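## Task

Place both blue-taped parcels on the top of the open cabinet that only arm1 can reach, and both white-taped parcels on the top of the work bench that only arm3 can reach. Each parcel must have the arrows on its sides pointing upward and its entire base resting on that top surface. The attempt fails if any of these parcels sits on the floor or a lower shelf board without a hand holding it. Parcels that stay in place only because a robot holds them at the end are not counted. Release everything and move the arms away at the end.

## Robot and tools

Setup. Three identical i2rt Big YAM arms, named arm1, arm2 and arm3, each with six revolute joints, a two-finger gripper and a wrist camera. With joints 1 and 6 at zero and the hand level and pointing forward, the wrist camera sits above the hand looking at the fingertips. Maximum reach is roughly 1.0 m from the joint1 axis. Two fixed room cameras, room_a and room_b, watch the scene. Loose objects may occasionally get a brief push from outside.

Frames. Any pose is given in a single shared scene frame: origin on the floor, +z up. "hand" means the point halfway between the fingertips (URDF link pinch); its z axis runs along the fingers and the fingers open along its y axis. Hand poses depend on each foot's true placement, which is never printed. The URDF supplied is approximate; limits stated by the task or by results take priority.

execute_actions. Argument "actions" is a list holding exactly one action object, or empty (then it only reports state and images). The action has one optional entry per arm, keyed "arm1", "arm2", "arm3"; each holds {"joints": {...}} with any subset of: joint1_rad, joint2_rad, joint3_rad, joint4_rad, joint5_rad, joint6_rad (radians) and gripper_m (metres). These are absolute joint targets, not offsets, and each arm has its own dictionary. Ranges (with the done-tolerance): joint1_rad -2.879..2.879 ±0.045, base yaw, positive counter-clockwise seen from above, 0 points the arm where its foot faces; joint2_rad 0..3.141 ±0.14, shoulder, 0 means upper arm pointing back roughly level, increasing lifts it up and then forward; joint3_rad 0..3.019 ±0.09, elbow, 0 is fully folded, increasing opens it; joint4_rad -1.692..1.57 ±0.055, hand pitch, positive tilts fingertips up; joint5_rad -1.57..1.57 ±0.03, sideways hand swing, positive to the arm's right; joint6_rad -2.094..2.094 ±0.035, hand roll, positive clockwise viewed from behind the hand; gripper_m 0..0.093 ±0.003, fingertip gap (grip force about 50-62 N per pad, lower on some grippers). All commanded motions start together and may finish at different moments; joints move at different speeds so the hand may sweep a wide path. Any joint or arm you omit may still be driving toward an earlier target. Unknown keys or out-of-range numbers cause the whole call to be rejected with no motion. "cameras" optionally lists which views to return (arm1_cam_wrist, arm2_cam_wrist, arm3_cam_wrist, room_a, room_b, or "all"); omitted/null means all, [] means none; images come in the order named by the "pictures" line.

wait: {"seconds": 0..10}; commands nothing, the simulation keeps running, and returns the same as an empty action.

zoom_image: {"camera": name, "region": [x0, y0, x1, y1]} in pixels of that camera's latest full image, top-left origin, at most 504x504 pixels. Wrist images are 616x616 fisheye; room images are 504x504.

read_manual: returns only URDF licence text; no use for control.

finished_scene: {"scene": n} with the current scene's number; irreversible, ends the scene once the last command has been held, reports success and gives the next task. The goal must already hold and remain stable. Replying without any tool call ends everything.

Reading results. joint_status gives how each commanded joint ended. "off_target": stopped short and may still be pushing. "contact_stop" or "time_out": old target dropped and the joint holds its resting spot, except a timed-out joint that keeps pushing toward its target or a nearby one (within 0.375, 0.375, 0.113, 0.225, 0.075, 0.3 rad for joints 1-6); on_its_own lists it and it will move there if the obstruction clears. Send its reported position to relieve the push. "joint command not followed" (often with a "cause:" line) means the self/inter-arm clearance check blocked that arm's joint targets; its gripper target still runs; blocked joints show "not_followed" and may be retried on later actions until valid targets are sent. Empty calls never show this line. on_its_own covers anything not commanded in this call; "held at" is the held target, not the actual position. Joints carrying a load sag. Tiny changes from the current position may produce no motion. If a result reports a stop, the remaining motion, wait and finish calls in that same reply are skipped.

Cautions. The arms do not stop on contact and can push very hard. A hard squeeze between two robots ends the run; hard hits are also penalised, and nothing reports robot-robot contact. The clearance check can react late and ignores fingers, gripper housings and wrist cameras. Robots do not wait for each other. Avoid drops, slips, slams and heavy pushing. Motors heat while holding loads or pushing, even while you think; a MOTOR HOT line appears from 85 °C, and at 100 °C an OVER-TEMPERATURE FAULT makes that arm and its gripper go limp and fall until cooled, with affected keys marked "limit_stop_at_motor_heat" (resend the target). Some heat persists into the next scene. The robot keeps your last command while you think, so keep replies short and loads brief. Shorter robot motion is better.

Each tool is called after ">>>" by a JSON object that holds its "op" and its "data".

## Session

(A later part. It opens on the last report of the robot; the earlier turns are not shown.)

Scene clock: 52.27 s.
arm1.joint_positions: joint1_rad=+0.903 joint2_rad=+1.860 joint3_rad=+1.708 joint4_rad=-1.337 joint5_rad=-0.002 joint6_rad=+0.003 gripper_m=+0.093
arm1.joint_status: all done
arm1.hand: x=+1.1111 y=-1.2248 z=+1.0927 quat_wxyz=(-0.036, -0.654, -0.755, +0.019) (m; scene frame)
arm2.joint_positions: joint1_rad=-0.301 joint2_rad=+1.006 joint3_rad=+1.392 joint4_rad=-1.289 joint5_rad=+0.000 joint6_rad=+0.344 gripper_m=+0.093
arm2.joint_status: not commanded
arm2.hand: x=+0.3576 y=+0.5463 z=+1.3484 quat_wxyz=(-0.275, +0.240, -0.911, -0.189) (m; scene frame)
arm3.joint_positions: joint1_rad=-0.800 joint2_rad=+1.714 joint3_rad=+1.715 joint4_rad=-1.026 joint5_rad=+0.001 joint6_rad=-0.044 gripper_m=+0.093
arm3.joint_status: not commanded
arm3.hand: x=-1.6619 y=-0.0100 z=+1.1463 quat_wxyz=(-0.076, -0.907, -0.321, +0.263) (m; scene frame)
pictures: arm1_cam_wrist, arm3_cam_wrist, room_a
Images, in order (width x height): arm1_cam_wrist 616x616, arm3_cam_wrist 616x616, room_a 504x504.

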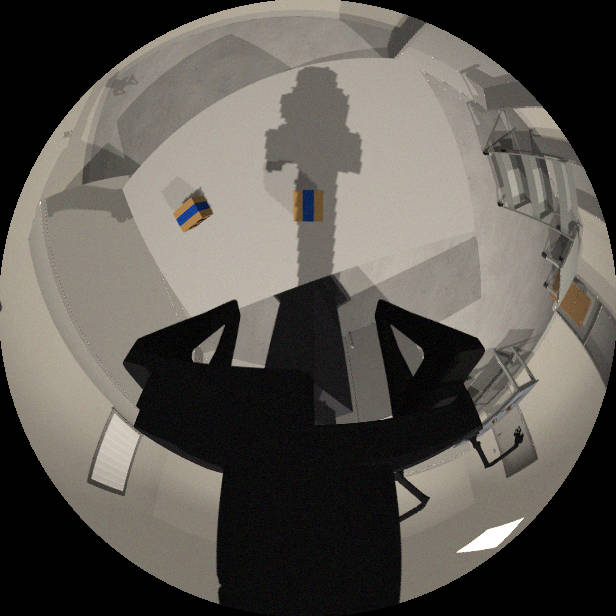

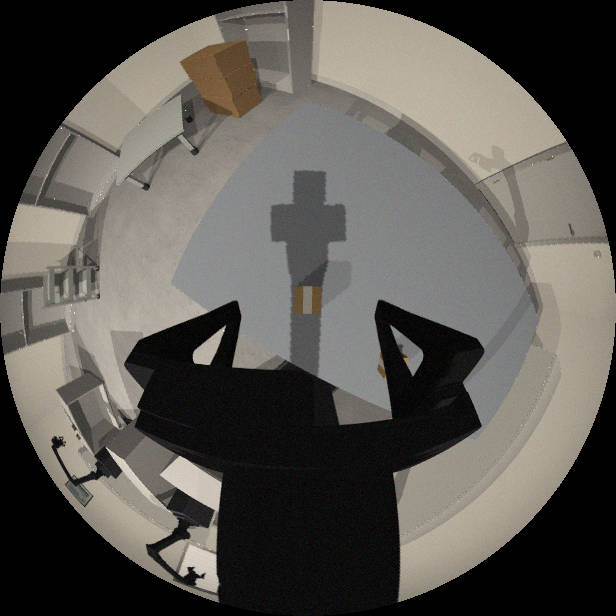

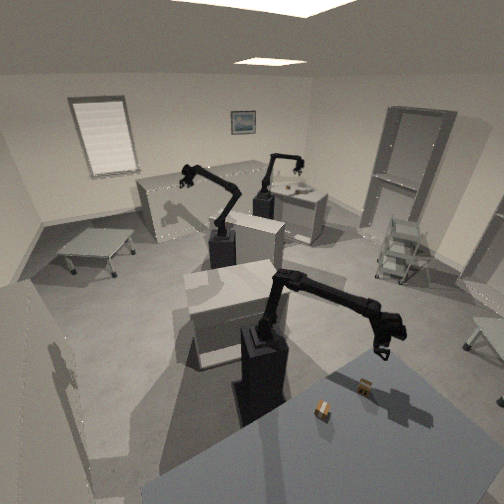

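>>> {"op": "execute_actions", "data": {"actions": [{"arm3":{"joints":{"joint2_rad":2.1,"joint4_rad":-1.13}}}], "cameras": []}}

>>> {"op": "execute_actions", "data": {"actions": [{"arm3":{"joints":{"joint2_rad":2.225,"joint4_rad":-1.01}}}], "cameras": []}}

>>> {"op": "execute_actions", "data": {"actions": [{"arm3":{"joints":{"gripper_m":0.02}}}], "cameras": ["arm3_cam_wrist"]}}

Scene clock: 54.30 s.
arm1.joint_positions: joint1_rad=+0.903 joint2_rad=+1.860 joint3_rad=+1.708 joint4_rad=-1.337 joint5_rad=-0.002 joint6_rad=+0.003 gripper_m=+0.093
arm1.joint_status: not commanded
arm1.hand: x=+1.1111 y=-1.2248 z=+1.0927 quat_wxyz=(-0.036, -0.654, -0.755, +0.019) (m; scene frame)
arm2.joint_positions: joint1_rad=-0.301 joint2_rad=+1.006 joint3_rad=+1.392 joint4_rad=-1.289 joint5_rad=+0.000 joint6_rad=+0.344 gripper_m=+0.093
arm2.joint_status: not commanded
arm2.hand: x=+0.3576 y=+0.5463 z=+1.3484 quat_wxyz=(-0.275, +0.240, -0.911, -0.189) (m; scene frame)
arm3.joint_positions: joint1_rad=-0.800 joint2_rad=+2.121 joint3_rad=+1.704 joint4_rad=-1.118 joint5_rad=+0.001 joint6_rad=-0.044 gripper_m=+0.093
arm3.joint_status: all done
arm3.hand: x=-1.6512 y=+0.0004 z=+0.8780 quat_wxyz=(-0.002, -0.943, -0.333, +0.022) (m; scene frame)
pictures: none
No camera images: the call's "cameras" was empty. Leave "cameras" out to get every camera's image.

Scene clock: 55.30 s.
arm1.joint_positions: joint1_rad=+0.903 joint2_rad=+1.860 joint3_rad=+1.708 joint4_rad=-1.337 joint5_rad=-0.002 joint6_rad=+0.003 gripper_m=+0.093
arm1.joint_status: not commanded
arm1.hand: x=+1.1111 y=-1.2248 z=+1.0927 quat_wxyz=(-0.036, -0.654, -0.755, +0.019) (m; scene frame)
arm2.joint_positions: joint1_rad=-0.301 joint2_rad=+1.006 joint3_rad=+1.392 joint4_rad=-1.289 joint5_rad=+0.000 joint6_rad=+0.344 gripper_m=+0.093
arm2.joint_status: not commanded
arm2.hand: x=+0.3576 y=+0.5463 z=+1.3484 quat_wxyz=(-0.275, +0.240, -0.911, -0.189) (m; scene frame)
arm3.joint_positions: joint1_rad=-0.800 joint2_rad=+2.245 joint3_rad=+1.704 joint4_rad=-1.027 joint5_rad=+0.001 joint6_rad=-0.044 gripper_m=+0.093
arm3.joint_status: all done
arm3.hand: x=-1.6549 y=-0.0016 z=+0.8020 quat_wxyz=(+0.002, -0.943, -0.333, +0.006) (m; scene frame)
pictures: none
No camera images: the call's "cameras" was empty. Leave "cameras" out to get every camera's image.

Scene clock: 55.97 s.
arm1.joint_positions: joint1_rad=+0.903 joint2_rad=+1.860 joint3_rad=+1.708 joint4_rad=-1.337 joint5_rad=-0.002 joint6_rad=+0.003 gripper_m=+0.093
arm1.joint_status: not commanded
arm1.hand: x=+1.1111 y=-1.2248 z=+1.0927 quat_wxyz=(-0.036, -0.654, -0.755, +0.019) (m; scene frame)
arm2.joint_positions: joint1_rad=-0.301 joint2_rad=+1.006 joint3_rad=+1.392 joint4_rad=-1.289 joint5_rad=+0.000 joint6_rad=+0.344 gripper_m=+0.093
arm2.joint_status: not commanded
arm2.hand: x=+0.3576 y=+0.5463 z=+1.3484 quat_wxyz=(-0.275, +0.240, -0.911, -0.189) (m; scene frame)
arm3.joint_positions: joint1_rad=-0.800 joint2_rad=+2.245 joint3_rad=+1.704 joint4_rad=-1.027 joint5_rad=+0.001 joint6_rad=-0.044 gripper_m=+0.057
arm3.joint_status: gripper_m off_target (ended at +0.057, target +0.020)
arm3.hand: x=-1.6549 y=-0.0016 z=+0.8020 quat_wxyz=(+0.002, -0.943, -0.333, +0.006) (m; scene frame)
pictures: arm3_cam_wrist
Images, in order (width x height): arm3_cam_wrist 616x616.

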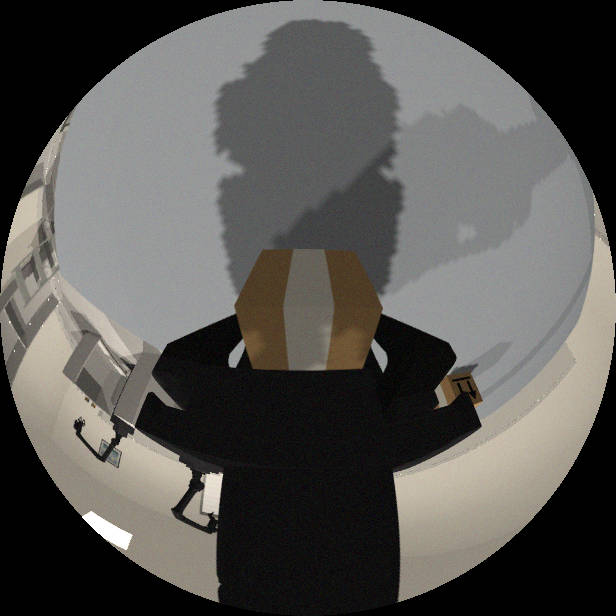

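>>> {"op": "execute_actions", "data": {"actions": [{"arm3":{"joints":{"joint2_rad":1.8,"joint4_rad":-0.8}}}], "cameras": []}}

>>> {"op": "execute_actions", "data": {"actions": [{"arm3":{"joints":{"joint2_rad":2.0,"joint3_rad":0.97,"joint4_rad":1.15,"joint6_rad":0}}}], "cameras": []}}

>>> {"op": "execute_actions", "data": {"actions": [{"arm3":{"joints":{"joint2_rad":2.31,"joint3_rad":1.03,"joint4_rad":1.27}}}], "cameras": ["arm3_cam_wrist","room_a"]}}

>>> {"op": "execute_actions", "data": {"actions": [{"arm3":{"joints":{"joint2_rad":2.36,"joint4_rad":1.25}}}], "cameras": ["room_b"]}}

>>> {"op": "zoom_image", "data": {"camera": "room_b", "region": [60,130,160,210]}}

Scene clock: 58.10 s.
arm1.joint_positions: joint1_rad=+0.903 joint2_rad=+1.860 joint3_rad=+1.708 joint4_rad=-1.337 joint5_rad=-0.002 joint6_rad=+0.003 gripper_m=+0.093
arm1.joint_status: not commanded
arm1.hand: x=+1.1111 y=-1.2248 z=+1.0927 quat_wxyz=(-0.036, -0.654, -0.755, +0.019) (m; scene frame)
arm2.joint_positions: joint1_rad=-0.301 joint2_rad=+1.006 joint3_rad=+1.392 joint4_rad=-1.289 joint5_rad=+0.000 joint6_rad=+0.344 gripper_m=+0.093
arm2.joint_status: not commanded
arm2.hand: x=+0.3576 y=+0.5463 z=+1.3484 quat_wxyz=(-0.275, +0.240, -0.911, -0.189) (m; scene frame)
arm3.joint_positions: joint1_rad=-0.800 joint2_rad=+1.821 joint3_rad=+1.710 joint4_rad=-0.818 joint5_rad=+0.001 joint6_rad=-0.044 gripper_m=+0.057
arm3.joint_status: all done
arm3.hand: x=-1.7070 y=-0.0428 z=+1.1023 quat_wxyz=(-0.089, -0.893, -0.316, +0.307) (m; scene frame)
pictures: none
No camera images: the call's "cameras" was empty. Leave "cameras" out to get every camera's image.

Scene clock: 60.10 s.
arm1.joint_positions: joint1_rad=+0.903 joint2_rad=+1.860 joint3_rad=+1.708 joint4_rad=-1.337 joint5_rad=-0.002 joint6_rad=+0.003 gripper_m=+0.093
arm1.joint_status: not commanded
arm1.hand: x=+1.1111 y=-1.2248 z=+1.0927 quat_wxyz=(-0.036, -0.654, -0.755, +0.019) (m; scene frame)
arm2.joint_positions: joint1_rad=-0.301 joint2_rad=+1.006 joint3_rad=+1.392 joint4_rad=-1.289 joint5_rad=+0.000 joint6_rad=+0.344 gripper_m=+0.093
arm2.joint_status: not commanded
arm2.hand: x=+0.3576 y=+0.5463 z=+1.3484 quat_wxyz=(-0.275, +0.240, -0.911, -0.189) (m; scene frame)
arm3.joint_positions: joint1_rad=-0.800 joint2_rad=+2.011 joint3_rad=+0.959 joint4_rad=+1.114 joint5_rad=+0.000 joint6_rad=-0.009 gripper_m=+0.057
arm3.joint_status: all done
arm3.hand: x=-1.6851 y=-0.0257 z=+0.9878 quat_wxyz=(-0.222, -0.646, -0.218, +0.696) (m; scene frame)
pictures: none
No camera images: the call's "cameras" was empty. Leave "cameras" out to get every camera's image.

Scene clock: 61.30 s.
arm1.joint_positions: joint1_rad=+0.903 joint2_rad=+1.860 joint3_rad=+1.708 joint4_rad=-1.337 joint5_rad=-0.002 joint6_rad=+0.003 gripper_m=+0.093
arm1.joint_status: not commanded
arm1.hand: x=+1.1111 y=-1.2248 z=+1.0927 quat_wxyz=(-0.036, -0.654, -0.755, +0.019) (m; scene frame)
arm2.joint_positions: joint1_rad=-0.301 joint2_rad=+1.006 joint3_rad=+1.392 joint4_rad=-1.289 joint5_rad=+0.000 joint6_rad=+0.344 gripper_m=+0.093
arm2.joint_status: not commanded
arm2.hand: x=+0.3576 y=+0.5463 z=+1.3484 quat_wxyz=(-0.275, +0.240, -0.911, -0.189) (m; scene frame)
arm3.joint_positions: joint1_rad=-0.800 joint2_rad=+2.344 joint3_rad=+1.013 joint4_rad=+1.241 joint5_rad=+0.000 joint6_rad=-0.009 gripper_m=+0.057
arm3.joint_status: all done
arm3.hand: x=-1.6798 y=-0.0202 z=+0.8214 quat_wxyz=(-0.206, -0.697, -0.235, +0.645) (m; scene frame)
pictures: arm3_cam_wrist, room_a
Images, in order (width x height): arm3_cam_wrist 616x616, room_a 504x504.

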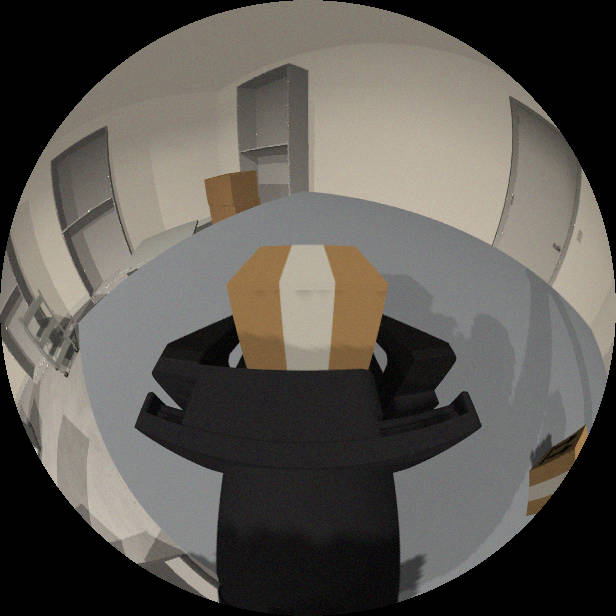

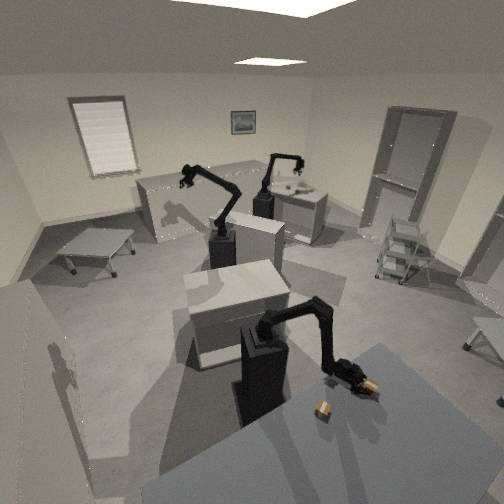

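Scene clock: 62.07 s.
arm1.joint_positions: joint1_rad=+0.903 joint2_rad=+1.860 joint3_rad=+1.708 joint4_rad=-1.337 joint5_rad=-0.002 joint6_rad=+0.003 gripper_m=+0.093
arm1.joint_status: not commanded
arm1.hand: x=+1.1111 y=-1.2248 z=+1.0927 quat_wxyz=(-0.036, -0.654, -0.755, +0.019) (m; scene frame)
arm2.joint_positions: joint1_rad=-0.301 joint2_rad=+1.006 joint3_rad=+1.392 joint4_rad=-1.289 joint5_rad=+0.000 joint6_rad=+0.344 gripper_m=+0.093
arm2.joint_status: not commanded
arm2.hand: x=+0.3576 y=+0.5463 z=+1.3484 quat_wxyz=(-0.275, +0.240, -0.911, -0.189) (m; scene frame)
arm3.joint_positions: joint1_rad=-0.800 joint2_rad=+2.357 joint3_rad=+1.013 joint4_rad=+1.241 joint5_rad=+0.000 joint6_rad=-0.009 gripper_m=+0.057
arm3.joint_status: all done
arm3.hand: x=-1.6781 y=-0.0188 z=+0.8129 quat_wxyz=(-0.204, -0.701, -0.237, +0.641) (m; scene frame)
pictures: room_b
Images, in order (width x height): room_b 504x504.

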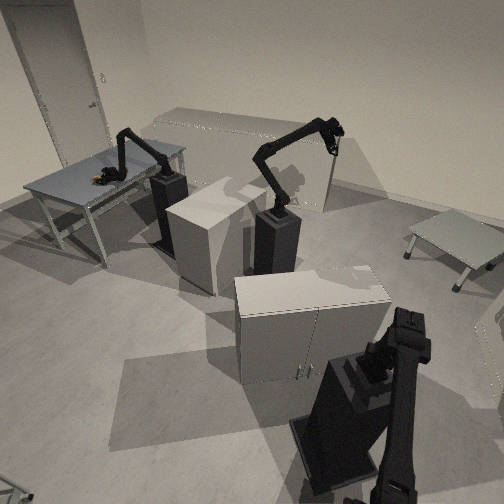

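Region (60, 130, 160, 210) of room_b's 504x504 image, scaled by 5.040, with more detail than that image has; it fills the top 403 rows of this view, and the rest is white.

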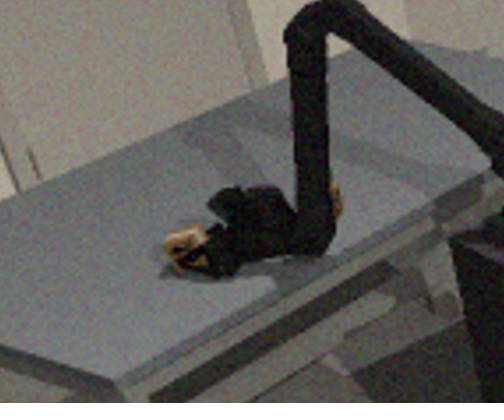

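>>> {"op": "execute_actions", "data": {"actions": [{"arm3":{"joints":{"joint4_rad":1.17}}}], "cameras": []}}

>>> {"op": "execute_actions", "data": {"actions": [{"arm3":{"joints":{"gripper_m":0.093}}}], "cameras": ["arm3_cam_wrist"]}}

>>> {"op": "execute_actions", "data": {"actions": [{"arm3":{"joints":{"joint2_rad":1.75,"joint3_rad":1.3,"joint4_rad":0.6}}}], "cameras": []}}

>>> {"op": "execute_actions", "data": {"actions": [{"arm3":{"joints":{"joint2_rad":2.0,"joint3_rad":1.91,"joint4_rad":-1.25}}}], "cameras": []}}

>>> {"op": "execute_actions", "data": {"actions": [{"arm3":{"joints":{"joint2_rad":2.2,"joint4_rad":-1.22}}}], "cameras": ["arm3_cam_wrist"]}}

Scene clock: 63.00 s.
arm1.joint_positions: joint1_rad=+0.903 joint2_rad=+1.860 joint3_rad=+1.708 joint4_rad=-1.337 joint5_rad=-0.002 joint6_rad=+0.003 gripper_m=+0.093
arm1.joint_status: not commanded
arm1.hand: x=+1.1111 y=-1.2248 z=+1.0927 quat_wxyz=(-0.036, -0.654, -0.755, +0.019) (m; scene frame)
arm2.joint_positions: joint1_rad=-0.301 joint2_rad=+1.006 joint3_rad=+1.392 joint4_rad=-1.289 joint5_rad=+0.000 joint6_rad=+0.344 gripper_m=+0.093
arm2.joint_status: not commanded
arm2.hand: x=+0.3576 y=+0.5463 z=+1.3484 quat_wxyz=(-0.275, +0.240, -0.911, -0.189) (m; scene frame)
arm3.joint_positions: joint1_rad=-0.800 joint2_rad=+2.357 joint3_rad=+1.014 joint4_rad=+1.201 joint5_rad=+0.000 joint6_rad=-0.007 gripper_m=+0.057
arm3.joint_status: all done
arm3.hand: x=-1.6773 y=-0.0182 z=+0.8034 quat_wxyz=(-0.200, -0.714, -0.240, +0.627) (m; scene frame)
pictures: none
No camera images: the call's "cameras" was empty. Leave "cameras" out to get every camera's image.

Scene clock: 63.67 s.
arm1.joint_positions: joint1_rad=+0.903 joint2_rad=+1.860 joint3_rad=+1.708 joint4_rad=-1.337 joint5_rad=-0.002 joint6_rad=+0.003 gripper_m=+0.093
arm1.joint_status: not commanded
arm1.hand: x=+1.1111 y=-1.2248 z=+1.0927 quat_wxyz=(-0.036, -0.654, -0.755, +0.019) (m; scene frame)
arm2.joint_positions: joint1_rad=-0.301 joint2_rad=+1.006 joint3_rad=+1.392 joint4_rad=-1.289 joint5_rad=+0.000 joint6_rad=+0.344 gripper_m=+0.093
arm2.joint_status: not commanded
arm2.hand: x=+0.3576 y=+0.5463 z=+1.3484 quat_wxyz=(-0.275, +0.240, -0.911, -0.189) (m; scene frame)
arm3.joint_positions: joint1_rad=-0.800 joint2_rad=+2.357 joint3_rad=+1.016 joint4_rad=+1.200 joint5_rad=+0.000 joint6_rad=-0.006 gripper_m=+0.093
arm3.joint_status: all done
arm3.hand: x=-1.6780 y=-0.0187 z=+0.8038 quat_wxyz=(-0.201, -0.714, -0.239, +0.627) (m; scene frame)
pictures: arm3_cam_wrist
Images, in order (width x height): arm3_cam_wrist 616x616.

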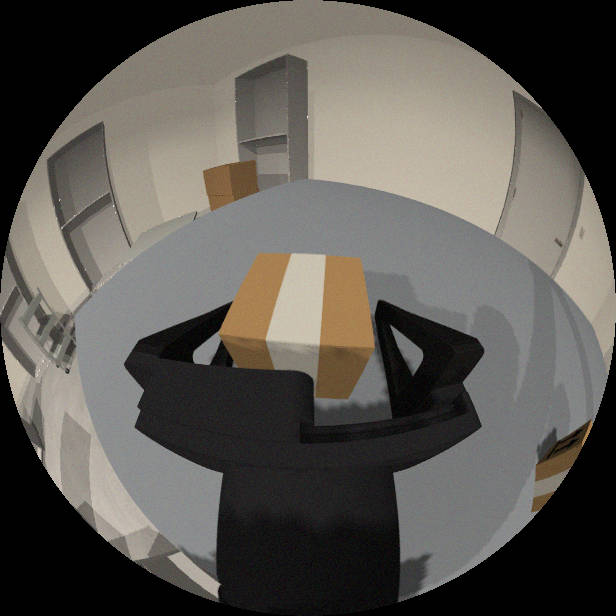

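Scene clock: 65.37 s.
arm1.joint_positions: joint1_rad=+0.903 joint2_rad=+1.860 joint3_rad=+1.708 joint4_rad=-1.337 joint5_rad=-0.002 joint6_rad=+0.003 gripper_m=+0.093
arm1.joint_status: not commanded
arm1.hand: x=+1.1111 y=-1.2248 z=+1.0927 quat_wxyz=(-0.036, -0.654, -0.755, +0.019) (m; scene frame)
arm2.joint_positions: joint1_rad=-0.301 joint2_rad=+1.006 joint3_rad=+1.392 joint4_rad=-1.289 joint5_rad=+0.000 joint6_rad=+0.344 gripper_m=+0.093
arm2.joint_status: not commanded
arm2.hand: x=+0.3576 y=+0.5463 z=+1.3484 quat_wxyz=(-0.275, +0.240, -0.911, -0.189) (m; scene frame)
arm3.joint_positions: joint1_rad=-0.800 joint2_rad=+1.758 joint3_rad=+1.286 joint4_rad=+0.612 joint5_rad=+0.000 joint6_rad=-0.006 gripper_m=+0.093
arm3.joint_status: all done
arm3.hand: x=-1.7337 y=-0.0635 z=+1.2117 quat_wxyz=(-0.232, -0.619, -0.208, +0.721) (m; scene frame)
pictures: none
No camera images: the call's "cameras" was empty. Leave "cameras" out to get every camera's image.

Scene clock: 67.33 s.
arm1.joint_positions: joint1_rad=+0.903 joint2_rad=+1.860 joint3_rad=+1.708 joint4_rad=-1.337 joint5_rad=-0.002 joint6_rad=+0.003 gripper_m=+0.093
arm1.joint_status: not commanded
arm1.hand: x=+1.1111 y=-1.2248 z=+1.0927 quat_wxyz=(-0.036, -0.654, -0.755, +0.019) (m; scene frame)
arm2.joint_positions: joint1_rad=-0.301 joint2_rad=+1.006 joint3_rad=+1.392 joint4_rad=-1.289 joint5_rad=+0.000 joint6_rad=+0.344 gripper_m=+0.093
arm2.joint_status: not commanded
arm2.hand: x=+0.3576 y=+0.5463 z=+1.3484 quat_wxyz=(-0.275, +0.240, -0.911, -0.189) (m; scene frame)
arm3.joint_positions: joint1_rad=-0.800 joint2_rad=+2.007 joint3_rad=+1.862 joint4_rad=-1.234 joint5_rad=+0.000 joint6_rad=-0.006 gripper_m=+0.093
arm3.joint_status: all done
arm3.hand: x=-1.6759 y=-0.0191 z=+1.0096 quat_wxyz=(-0.027, -0.944, -0.314, +0.096) (m; scene frame)
pictures: none
No camera images: the call's "cameras" was empty. Leave "cameras" out to get every camera's image.

Scene clock: 68.57 s.
arm1.joint_positions: joint1_rad=+0.903 joint2_rad=+1.860 joint3_rad=+1.708 joint4_rad=-1.337 joint5_rad=-0.002 joint6_rad=+0.003 gripper_m=+0.093
arm1.joint_status: not commanded
arm1.hand: x=+1.1111 y=-1.2248 z=+1.0927 quat_wxyz=(-0.036, -0.654, -0.755, +0.019) (m; scene frame)
arm2.joint_positions: joint1_rad=-0.301 joint2_rad=+1.006 joint3_rad=+1.392 joint4_rad=-1.289 joint5_rad=+0.000 joint6_rad=+0.344 gripper_m=+0.093
arm2.joint_status: not commanded
arm2.hand: x=+0.3576 y=+0.5463 z=+1.3484 quat_wxyz=(-0.275, +0.240, -0.911, -0.189) (m; scene frame)
arm3.joint_positions: joint1_rad=-0.800 joint2_rad=+2.232 joint3_rad=+1.876 joint4_rad=-1.233 joint5_rad=+0.000 joint6_rad=-0.006 gripper_m=+0.093
arm3.joint_status: all done
arm3.hand: x=-1.6718 y=-0.0148 z=+0.8696 quat_wxyz=(+0.005, -0.949, -0.315, -0.004) (m; scene frame)
pictures: arm3_cam_wrist
Images, in order (width x height): arm3_cam_wrist 616x616.

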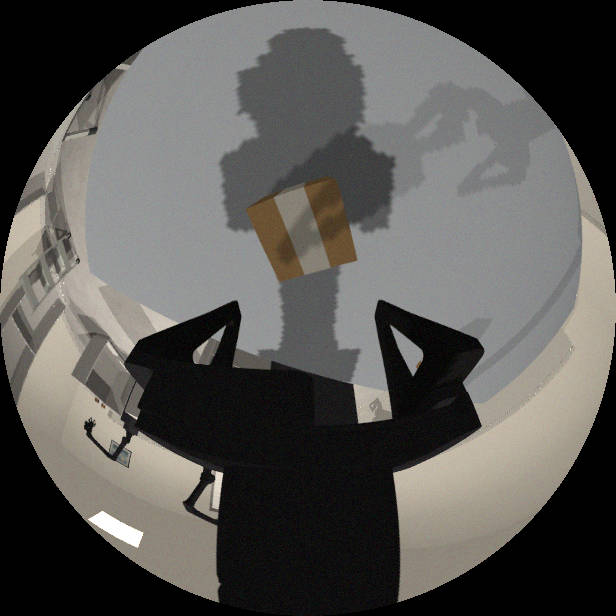

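>>> {"op": "execute_actions", "data": {"actions": [{"arm3":{"joints":{"joint2_rad":2.31,"joint3_rad":2.11,"joint4_rad":-1.31,"joint6_rad":-0.3}}}], "cameras": ["arm3_cam_wrist","room_a"]}}

>>> {"op": "zoom_image", "data": {"camera": "room_a", "region": [340,365,400,415]}}

Scene clock: 70.17 s.
arm1.joint_positions: joint1_rad=+0.903 joint2_rad=+1.860 joint3_rad=+1.708 joint4_rad=-1.337 joint5_rad=-0.002 joint6_rad=+0.003 gripper_m=+0.093
arm1.joint_status: not commanded
arm1.hand: x=+1.1111 y=-1.2248 z=+1.0927 quat_wxyz=(-0.036, -0.654, -0.755, +0.019) (m; scene frame)
arm2.joint_positions: joint1_rad=-0.301 joint2_rad=+1.006 joint3_rad=+1.392 joint4_rad=-1.289 joint5_rad=+0.000 joint6_rad=+0.344 gripper_m=+0.093
arm2.joint_status: not commanded
arm2.hand: x=+0.3576 y=+0.5463 z=+1.3484 quat_wxyz=(-0.275, +0.240, -0.911, -0.189) (m; scene frame)
arm3.joint_positions: joint1_rad=-0.800 joint2_rad=+2.307 joint3_rad=+2.055 joint4_rad=-1.293 joint5_rad=+0.000 joint6_rad=-0.290 gripper_m=+0.093
arm3.joint_status: all done
arm3.hand: x=-1.7047 y=-0.0391 z=+0.8849 quat_wxyz=(+0.001, -0.895, -0.446, +0.017) (m; scene frame)
pictures: arm3_cam_wrist, room_a
Images, in order (width x height): arm3_cam_wrist 616x616, room_a 504x504.

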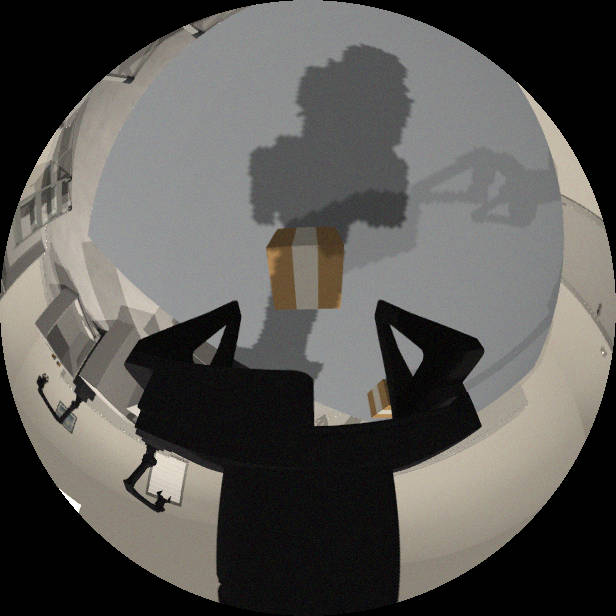

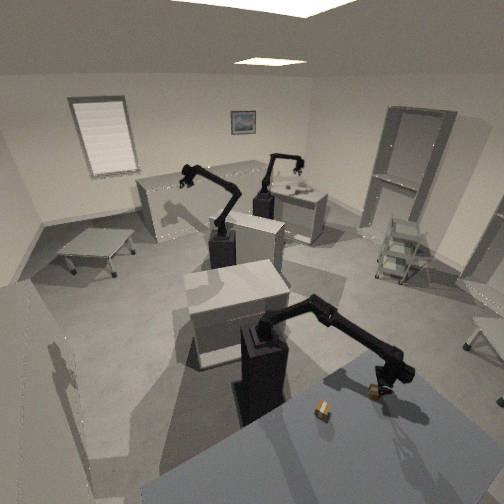

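Region (340, 365, 400, 415) of room_a's 504x504 image, scaled by 8.400, with more detail than that image has.

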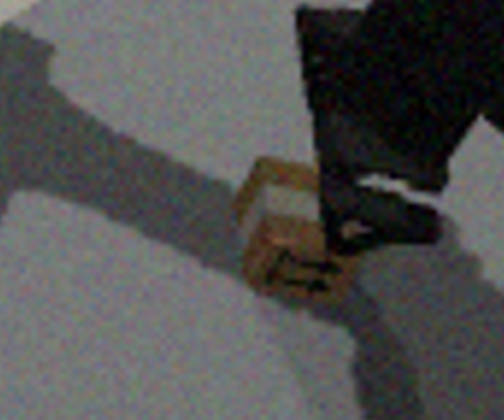

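>>> {"op": "execute_actions", "data": {"actions": [{"arm3":{"joints":{"joint2_rad":2.41,"joint4_rad":-1.19}}}], "cameras": []}}

>>> {"op": "execute_actions", "data": {"actions": [{"arm3":{"joints":{"gripper_m":0.02}}}], "cameras": ["arm3_cam_wrist"]}}

Scene clock: 71.37 s.
arm1.joint_positions: joint1_rad=+0.903 joint2_rad=+1.860 joint3_rad=+1.708 joint4_rad=-1.337 joint5_rad=-0.002 joint6_rad=+0.003 gripper_m=+0.093
arm1.joint_status: not commanded
arm1.hand: x=+1.1111 y=-1.2248 z=+1.0927 quat_wxyz=(-0.036, -0.654, -0.755, +0.019) (m; scene frame)
arm2.joint_positions: joint1_rad=-0.301 joint2_rad=+1.006 joint3_rad=+1.392 joint4_rad=-1.289 joint5_rad=+0.000 joint6_rad=+0.344 gripper_m=+0.093
arm2.joint_status: not commanded
arm2.hand: x=+0.3576 y=+0.5463 z=+1.3484 quat_wxyz=(-0.275, +0.240, -0.911, -0.189) (m; scene frame)
arm3.joint_positions: joint1_rad=-0.800 joint2_rad=+2.430 joint3_rad=+2.068 joint4_rad=-1.207 joint5_rad=+0.000 joint6_rad=-0.291 gripper_m=+0.093
arm3.joint_status: all done
arm3.hand: x=-1.7120 y=-0.0437 z=+0.8064 quat_wxyz=(+0.003, -0.895, -0.446, +0.005) (m; scene frame)
pictures: none
No camera images: the call's "cameras" was empty. Leave "cameras" out to get every camera's image.

Scene clock: 72.03 s.
arm1.joint_positions: joint1_rad=+0.903 joint2_rad=+1.860 joint3_rad=+1.708 joint4_rad=-1.337 joint5_rad=-0.002 joint6_rad=+0.003 gripper_m=+0.093
arm1.joint_status: not commanded
arm1.hand: x=+1.1111 y=-1.2248 z=+1.0927 quat_wxyz=(-0.036, -0.654, -0.755, +0.019) (m; scene frame)
arm2.joint_positions: joint1_rad=-0.301 joint2_rad=+1.006 joint3_rad=+1.392 joint4_rad=-1.289 joint5_rad=+0.000 joint6_rad=+0.344 gripper_m=+0.093
arm2.joint_status: not commanded
arm2.hand: x=+0.3576 y=+0.5463 z=+1.3484 quat_wxyz=(-0.275, +0.240, -0.911, -0.189) (m; scene frame)
arm3.joint_positions: joint1_rad=-0.800 joint2_rad=+2.430 joint3_rad=+2.068 joint4_rad=-1.207 joint5_rad=+0.000 joint6_rad=-0.291 gripper_m=+0.057
arm3.joint_status: gripper_m off_target (ended at +0.057, target +0.020)
arm3.hand: x=-1.7119 y=-0.0438 z=+0.8064 quat_wxyz=(+0.003, -0.895, -0.447, +0.005) (m; scene frame)
pictures: arm3_cam_wrist
Images, in order (width x height): arm3_cam_wrist 616x616.

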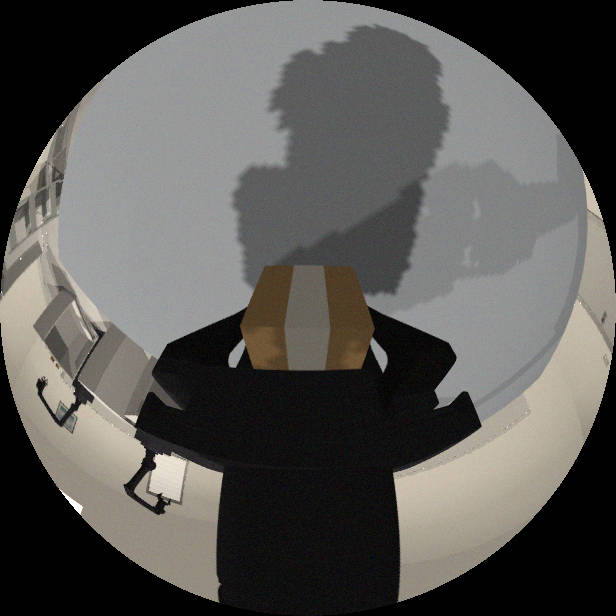

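Held near its top end, as wanted. Lifting straight first.

>>> {"op": "execute_actions", "data": {"actions": [{"arm3":{"joints":{"joint2_rad":1.9}}}], "cameras": []}}

>>> {"op": "execute_actions", "data": {"actions": [{"arm3":{"joints":{"joint2_rad":2.0,"joint3_rad":0.97,"joint4_rad":1.15,"joint6_rad":0}}}], "cameras": []}}

>>> {"op": "execute_actions", "data": {"actions": [{"arm3":{"joints":{"joint2_rad":2.3,"joint3_rad":1.03,"joint4_rad":1.3}}}], "cameras": ["arm3_cam_wrist"]}}

>>> {"op": "execute_actions", "data": {"actions": [{"arm3":{"joints":{"joint2_rad":2.36,"joint4_rad":1.24}}}], "cameras": ["arm3_cam_wrist"]}}

Scene clock: 74.30 s.
arm1.joint_positions: joint1_rad=+0.903 joint2_rad=+1.860 joint3_rad=+1.708 joint4_rad=-1.337 joint5_rad=-0.002 joint6_rad=+0.003 gripper_m=+0.093
arm1.joint_status: not commanded
arm1.hand: x=+1.1111 y=-1.2248 z=+1.0927 quat_wxyz=(-0.036, -0.654, -0.755, +0.019) (m; scene frame)
arm2.joint_positions: joint1_rad=-0.301 joint2_rad=+1.006 joint3_rad=+1.392 joint4_rad=-1.289 joint5_rad=+0.000 joint6_rad=+0.344 gripper_m=+0.093
arm2.joint_status: not commanded
arm2.hand: x=+0.3576 y=+0.5463 z=+1.3484 quat_wxyz=(-0.275, +0.240, -0.911, -0.189) (m; scene frame)
arm3.joint_positions: joint1_rad=-0.800 joint2_rad=+1.928 joint3_rad=+2.095 joint4_rad=-1.206 joint5_rad=+0.000 joint6_rad=-0.291 gripper_m=+0.057
arm3.joint_status: all done
arm3.hand: x=-1.7151 y=-0.0496 z=+1.1747 quat_wxyz=(-0.042, -0.862, -0.431, +0.264) (m; scene frame)
pictures: none
No camera images: the call's "cameras" was empty. Leave "cameras" out to get every camera's image.

Scene clock: 76.43 s.
arm1.joint_positions: joint1_rad=+0.903 joint2_rad=+1.860 joint3_rad=+1.708 joint4_rad=-1.337 joint5_rad=-0.002 joint6_rad=+0.003 gripper_m=+0.093
arm1.joint_status: not commanded
arm1.hand: x=+1.1111 y=-1.2248 z=+1.0927 quat_wxyz=(-0.036, -0.654, -0.755, +0.019) (m; scene frame)
arm2.joint_positions: joint1_rad=-0.301 joint2_rad=+1.006 joint3_rad=+1.392 joint4_rad=-1.289 joint5_rad=+0.000 joint6_rad=+0.344 gripper_m=+0.093
arm2.joint_status: not commanded
arm2.hand: x=+0.3576 y=+0.5463 z=+1.3484 quat_wxyz=(-0.275, +0.240, -0.911, -0.189) (m; scene frame)
arm3.joint_positions: joint1_rad=-0.800 joint2_rad=+2.013 joint3_rad=+0.961 joint4_rad=+1.114 joint5_rad=+0.000 joint6_rad=-0.009 gripper_m=+0.057
arm3.joint_status: all done
arm3.hand: x=-1.6857 y=-0.0262 z=+0.9877 quat_wxyz=(-0.222, -0.646, -0.219, +0.697) (m; scene frame)
pictures: none
No camera images: the call's "cameras" was empty. Leave "cameras" out to get every camera's image.

Scene clock: 77.63 s.
arm1.joint_positions: joint1_rad=+0.903 joint2_rad=+1.860 joint3_rad=+1.708 joint4_rad=-1.337 joint5_rad=-0.002 joint6_rad=+0.003 gripper_m=+0.093
arm1.joint_status: not commanded
arm1.hand: x=+1.1111 y=-1.2248 z=+1.0927 quat_wxyz=(-0.036, -0.654, -0.755, +0.019) (m; scene frame)
arm2.joint_positions: joint1_rad=-0.301 joint2_rad=+1.006 joint3_rad=+1.392 joint4_rad=-1.289 joint5_rad=+0.000 joint6_rad=+0.344 gripper_m=+0.093
arm2.joint_status: not commanded
arm2.hand: x=+0.3576 y=+0.5463 z=+1.3484 quat_wxyz=(-0.275, +0.240, -0.911, -0.189) (m; scene frame)
arm3.joint_positions: joint1_rad=-0.800 joint2_rad=+2.335 joint3_rad=+1.012 joint4_rad=+1.266 joint5_rad=+0.000 joint6_rad=-0.009 gripper_m=+0.057
arm3.joint_status: all done
arm3.hand: x=-1.6808 y=-0.0211 z=+0.8333 quat_wxyz=(-0.209, -0.686, -0.232, +0.657) (m; scene frame)
pictures: arm3_cam_wrist
Images, in order (width x height): arm3_cam_wrist 616x616.

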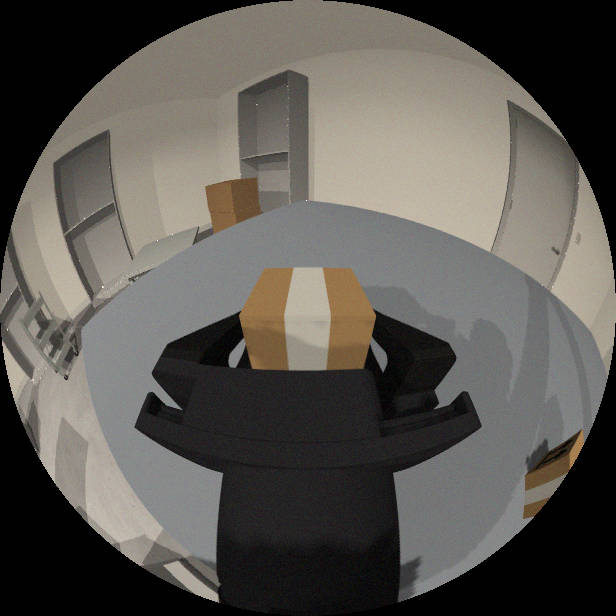

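Scene clock: 78.37 s.
arm1.joint_positions: joint1_rad=+0.903 joint2_rad=+1.860 joint3_rad=+1.708 joint4_rad=-1.337 joint5_rad=-0.002 joint6_rad=+0.003 gripper_m=+0.093
arm1.joint_status: not commanded
arm1.hand: x=+1.1111 y=-1.2248 z=+1.0927 quat_wxyz=(-0.036, -0.654, -0.755, +0.019) (m; scene frame)
arm2.joint_positions: joint1_rad=-0.301 joint2_rad=+1.006 joint3_rad=+1.392 joint4_rad=-1.289 joint5_rad=+0.000 joint6_rad=+0.344 gripper_m=+0.093
arm2.joint_status: not commanded
arm2.hand: x=+0.3576 y=+0.5463 z=+1.3484 quat_wxyz=(-0.275, +0.240, -0.911, -0.189) (m; scene frame)
arm3.joint_positions: joint1_rad=-0.800 joint2_rad=+2.352 joint3_rad=+1.013 joint4_rad=+1.255 joint5_rad=+0.000 joint6_rad=-0.009 gripper_m=+0.057
arm3.joint_status: all done
arm3.hand: x=-1.6789 y=-0.0196 z=+0.8198 quat_wxyz=(-0.206, -0.695, -0.235, +0.648) (m; scene frame)
pictures: arm3_cam_wrist
Images, in order (width x height): arm3_cam_wrist 616x616.

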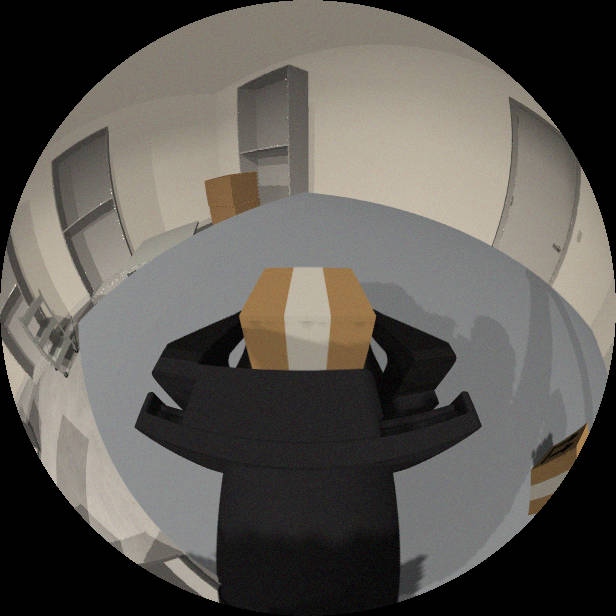

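>>> {"op": "execute_actions", "data": {"actions": [{"arm3":{"joints":{"joint4_rad":1.2}}}], "cameras": []}}

>>> {"op": "execute_actions", "data": {"actions": [{"arm3":{"joints":{"gripper_m":0.093}}}], "cameras": ["arm3_cam_wrist"]}}

>>> {"op": "execute_actions", "data": {"actions": [{"arm3":{"joints":{"joint2_rad":1.7,"joint3_rad":0.8}}}], "cameras": ["room_a","arm1_cam_wrist"]}}

>>> {"op": "zoom_image", "data": {"camera": "room_a", "region": [300,360,410,430]}}

Scene clock: 79.23 s.
arm1.joint_positions: joint1_rad=+0.903 joint2_rad=+1.860 joint3_rad=+1.708 joint4_rad=-1.337 joint5_rad=-0.002 joint6_rad=+0.003 gripper_m=+0.093
arm1.joint_status: not commanded
arm1.hand: x=+1.1111 y=-1.2248 z=+1.0927 quat_wxyz=(-0.036, -0.654, -0.755, +0.019) (m; scene frame)
arm2.joint_positions: joint1_rad=-0.301 joint2_rad=+1.006 joint3_rad=+1.392 joint4_rad=-1.289 joint5_rad=+0.000 joint6_rad=+0.344 gripper_m=+0.093
arm2.joint_status: not commanded
arm2.hand: x=+0.3576 y=+0.5463 z=+1.3484 quat_wxyz=(-0.275, +0.240, -0.911, -0.189) (m; scene frame)
arm3.joint_positions: joint1_rad=-0.800 joint2_rad=+2.351 joint3_rad=+1.018 joint4_rad=+1.242 joint5_rad=+0.000 joint6_rad=-0.009 gripper_m=+0.057
arm3.joint_status: all done
arm3.hand: x=-1.6804 y=-0.0207 z=+0.8189 quat_wxyz=(-0.206, -0.697, -0.235, +0.645) (m; scene frame)
pictures: none
No camera images: the call's "cameras" was empty. Leave "cameras" out to get every camera's image.

Scene clock: 79.90 s.
arm1.joint_positions: joint1_rad=+0.903 joint2_rad=+1.860 joint3_rad=+1.708 joint4_rad=-1.337 joint5_rad=-0.002 joint6_rad=+0.003 gripper_m=+0.093
arm1.joint_status: not commanded
arm1.hand: x=+1.1111 y=-1.2248 z=+1.0927 quat_wxyz=(-0.036, -0.654, -0.755, +0.019) (m; scene frame)
arm2.joint_positions: joint1_rad=-0.301 joint2_rad=+1.006 joint3_rad=+1.392 joint4_rad=-1.289 joint5_rad=+0.000 joint6_rad=+0.344 gripper_m=+0.093
arm2.joint_status: not commanded
arm2.hand: x=+0.3576 y=+0.5463 z=+1.3484 quat_wxyz=(-0.275, +0.240, -0.911, -0.189) (m; scene frame)
arm3.joint_positions: joint1_rad=-0.800 joint2_rad=+2.354 joint3_rad=+1.018 joint4_rad=+1.216 joint5_rad=+0.000 joint6_rad=-0.009 gripper_m=+0.093
arm3.joint_status: all done
arm3.hand: x=-1.6796 y=-0.0200 z=+0.8106 quat_wxyz=(-0.202, -0.706, -0.238, +0.635) (m; scene frame)
pictures: arm3_cam_wrist
Images, in order (width x height): arm3_cam_wrist 616x616.

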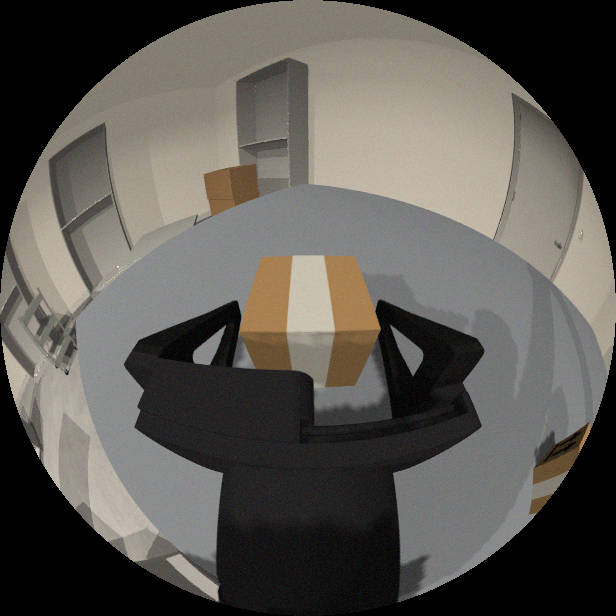

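Scene clock: 81.27 s.
arm1.joint_positions: joint1_rad=+0.903 joint2_rad=+1.860 joint3_rad=+1.708 joint4_rad=-1.337 joint5_rad=-0.002 joint6_rad=+0.003 gripper_m=+0.093
arm1.joint_status: not commanded
arm1.hand: x=+1.1111 y=-1.2248 z=+1.0927 quat_wxyz=(-0.036, -0.654, -0.755, +0.019) (m; scene frame)
arm2.joint_positions: joint1_rad=-0.301 joint2_rad=+1.006 joint3_rad=+1.392 joint4_rad=-1.289 joint5_rad=+0.000 joint6_rad=+0.344 gripper_m=+0.093
arm2.joint_status: not commanded
arm2.hand: x=+0.3576 y=+0.5463 z=+1.3484 quat_wxyz=(-0.275, +0.240, -0.911, -0.189) (m; scene frame)
arm3.joint_positions: joint1_rad=-0.800 joint2_rad=+1.691 joint3_rad=+0.796 joint4_rad=+1.207 joint5_rad=+0.000 joint6_rad=-0.009 gripper_m=+0.093
arm3.joint_status: all done
arm3.hand: x=-1.6258 y=+0.0165 z=+1.1361 quat_wxyz=(-0.247, -0.554, -0.188, +0.772) (m; scene frame)
pictures: arm1_cam_wrist, room_a
Images, in order (width x height): arm1_cam_wrist 616x616, room_a 504x504.

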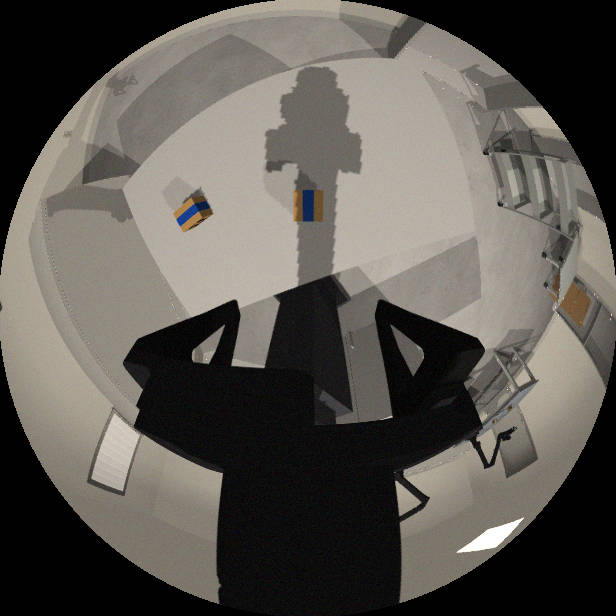

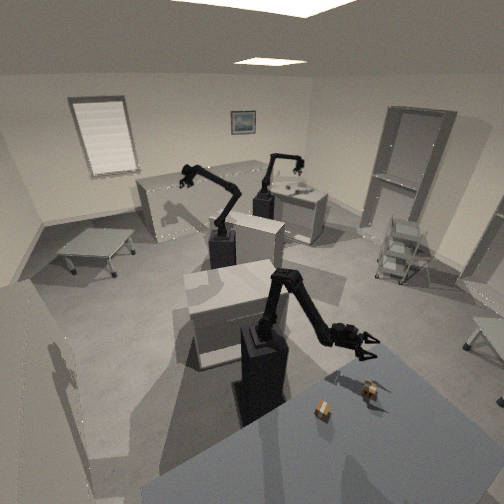

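Region (300, 360, 410, 430) of room_a's 504x504 image, scaled by 4.582, with more detail than that image has; it fills the top 321 rows of this view, and the rest is white.

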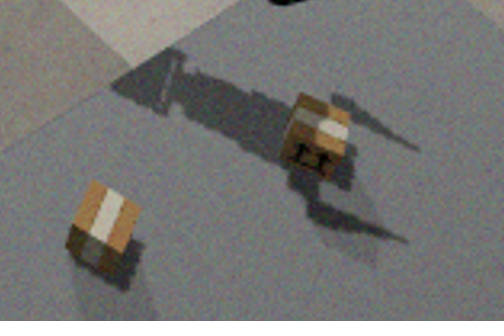

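>>> {"op": "finished_scene", "data": {"scene": 1}}

The scene is finished: the task was done.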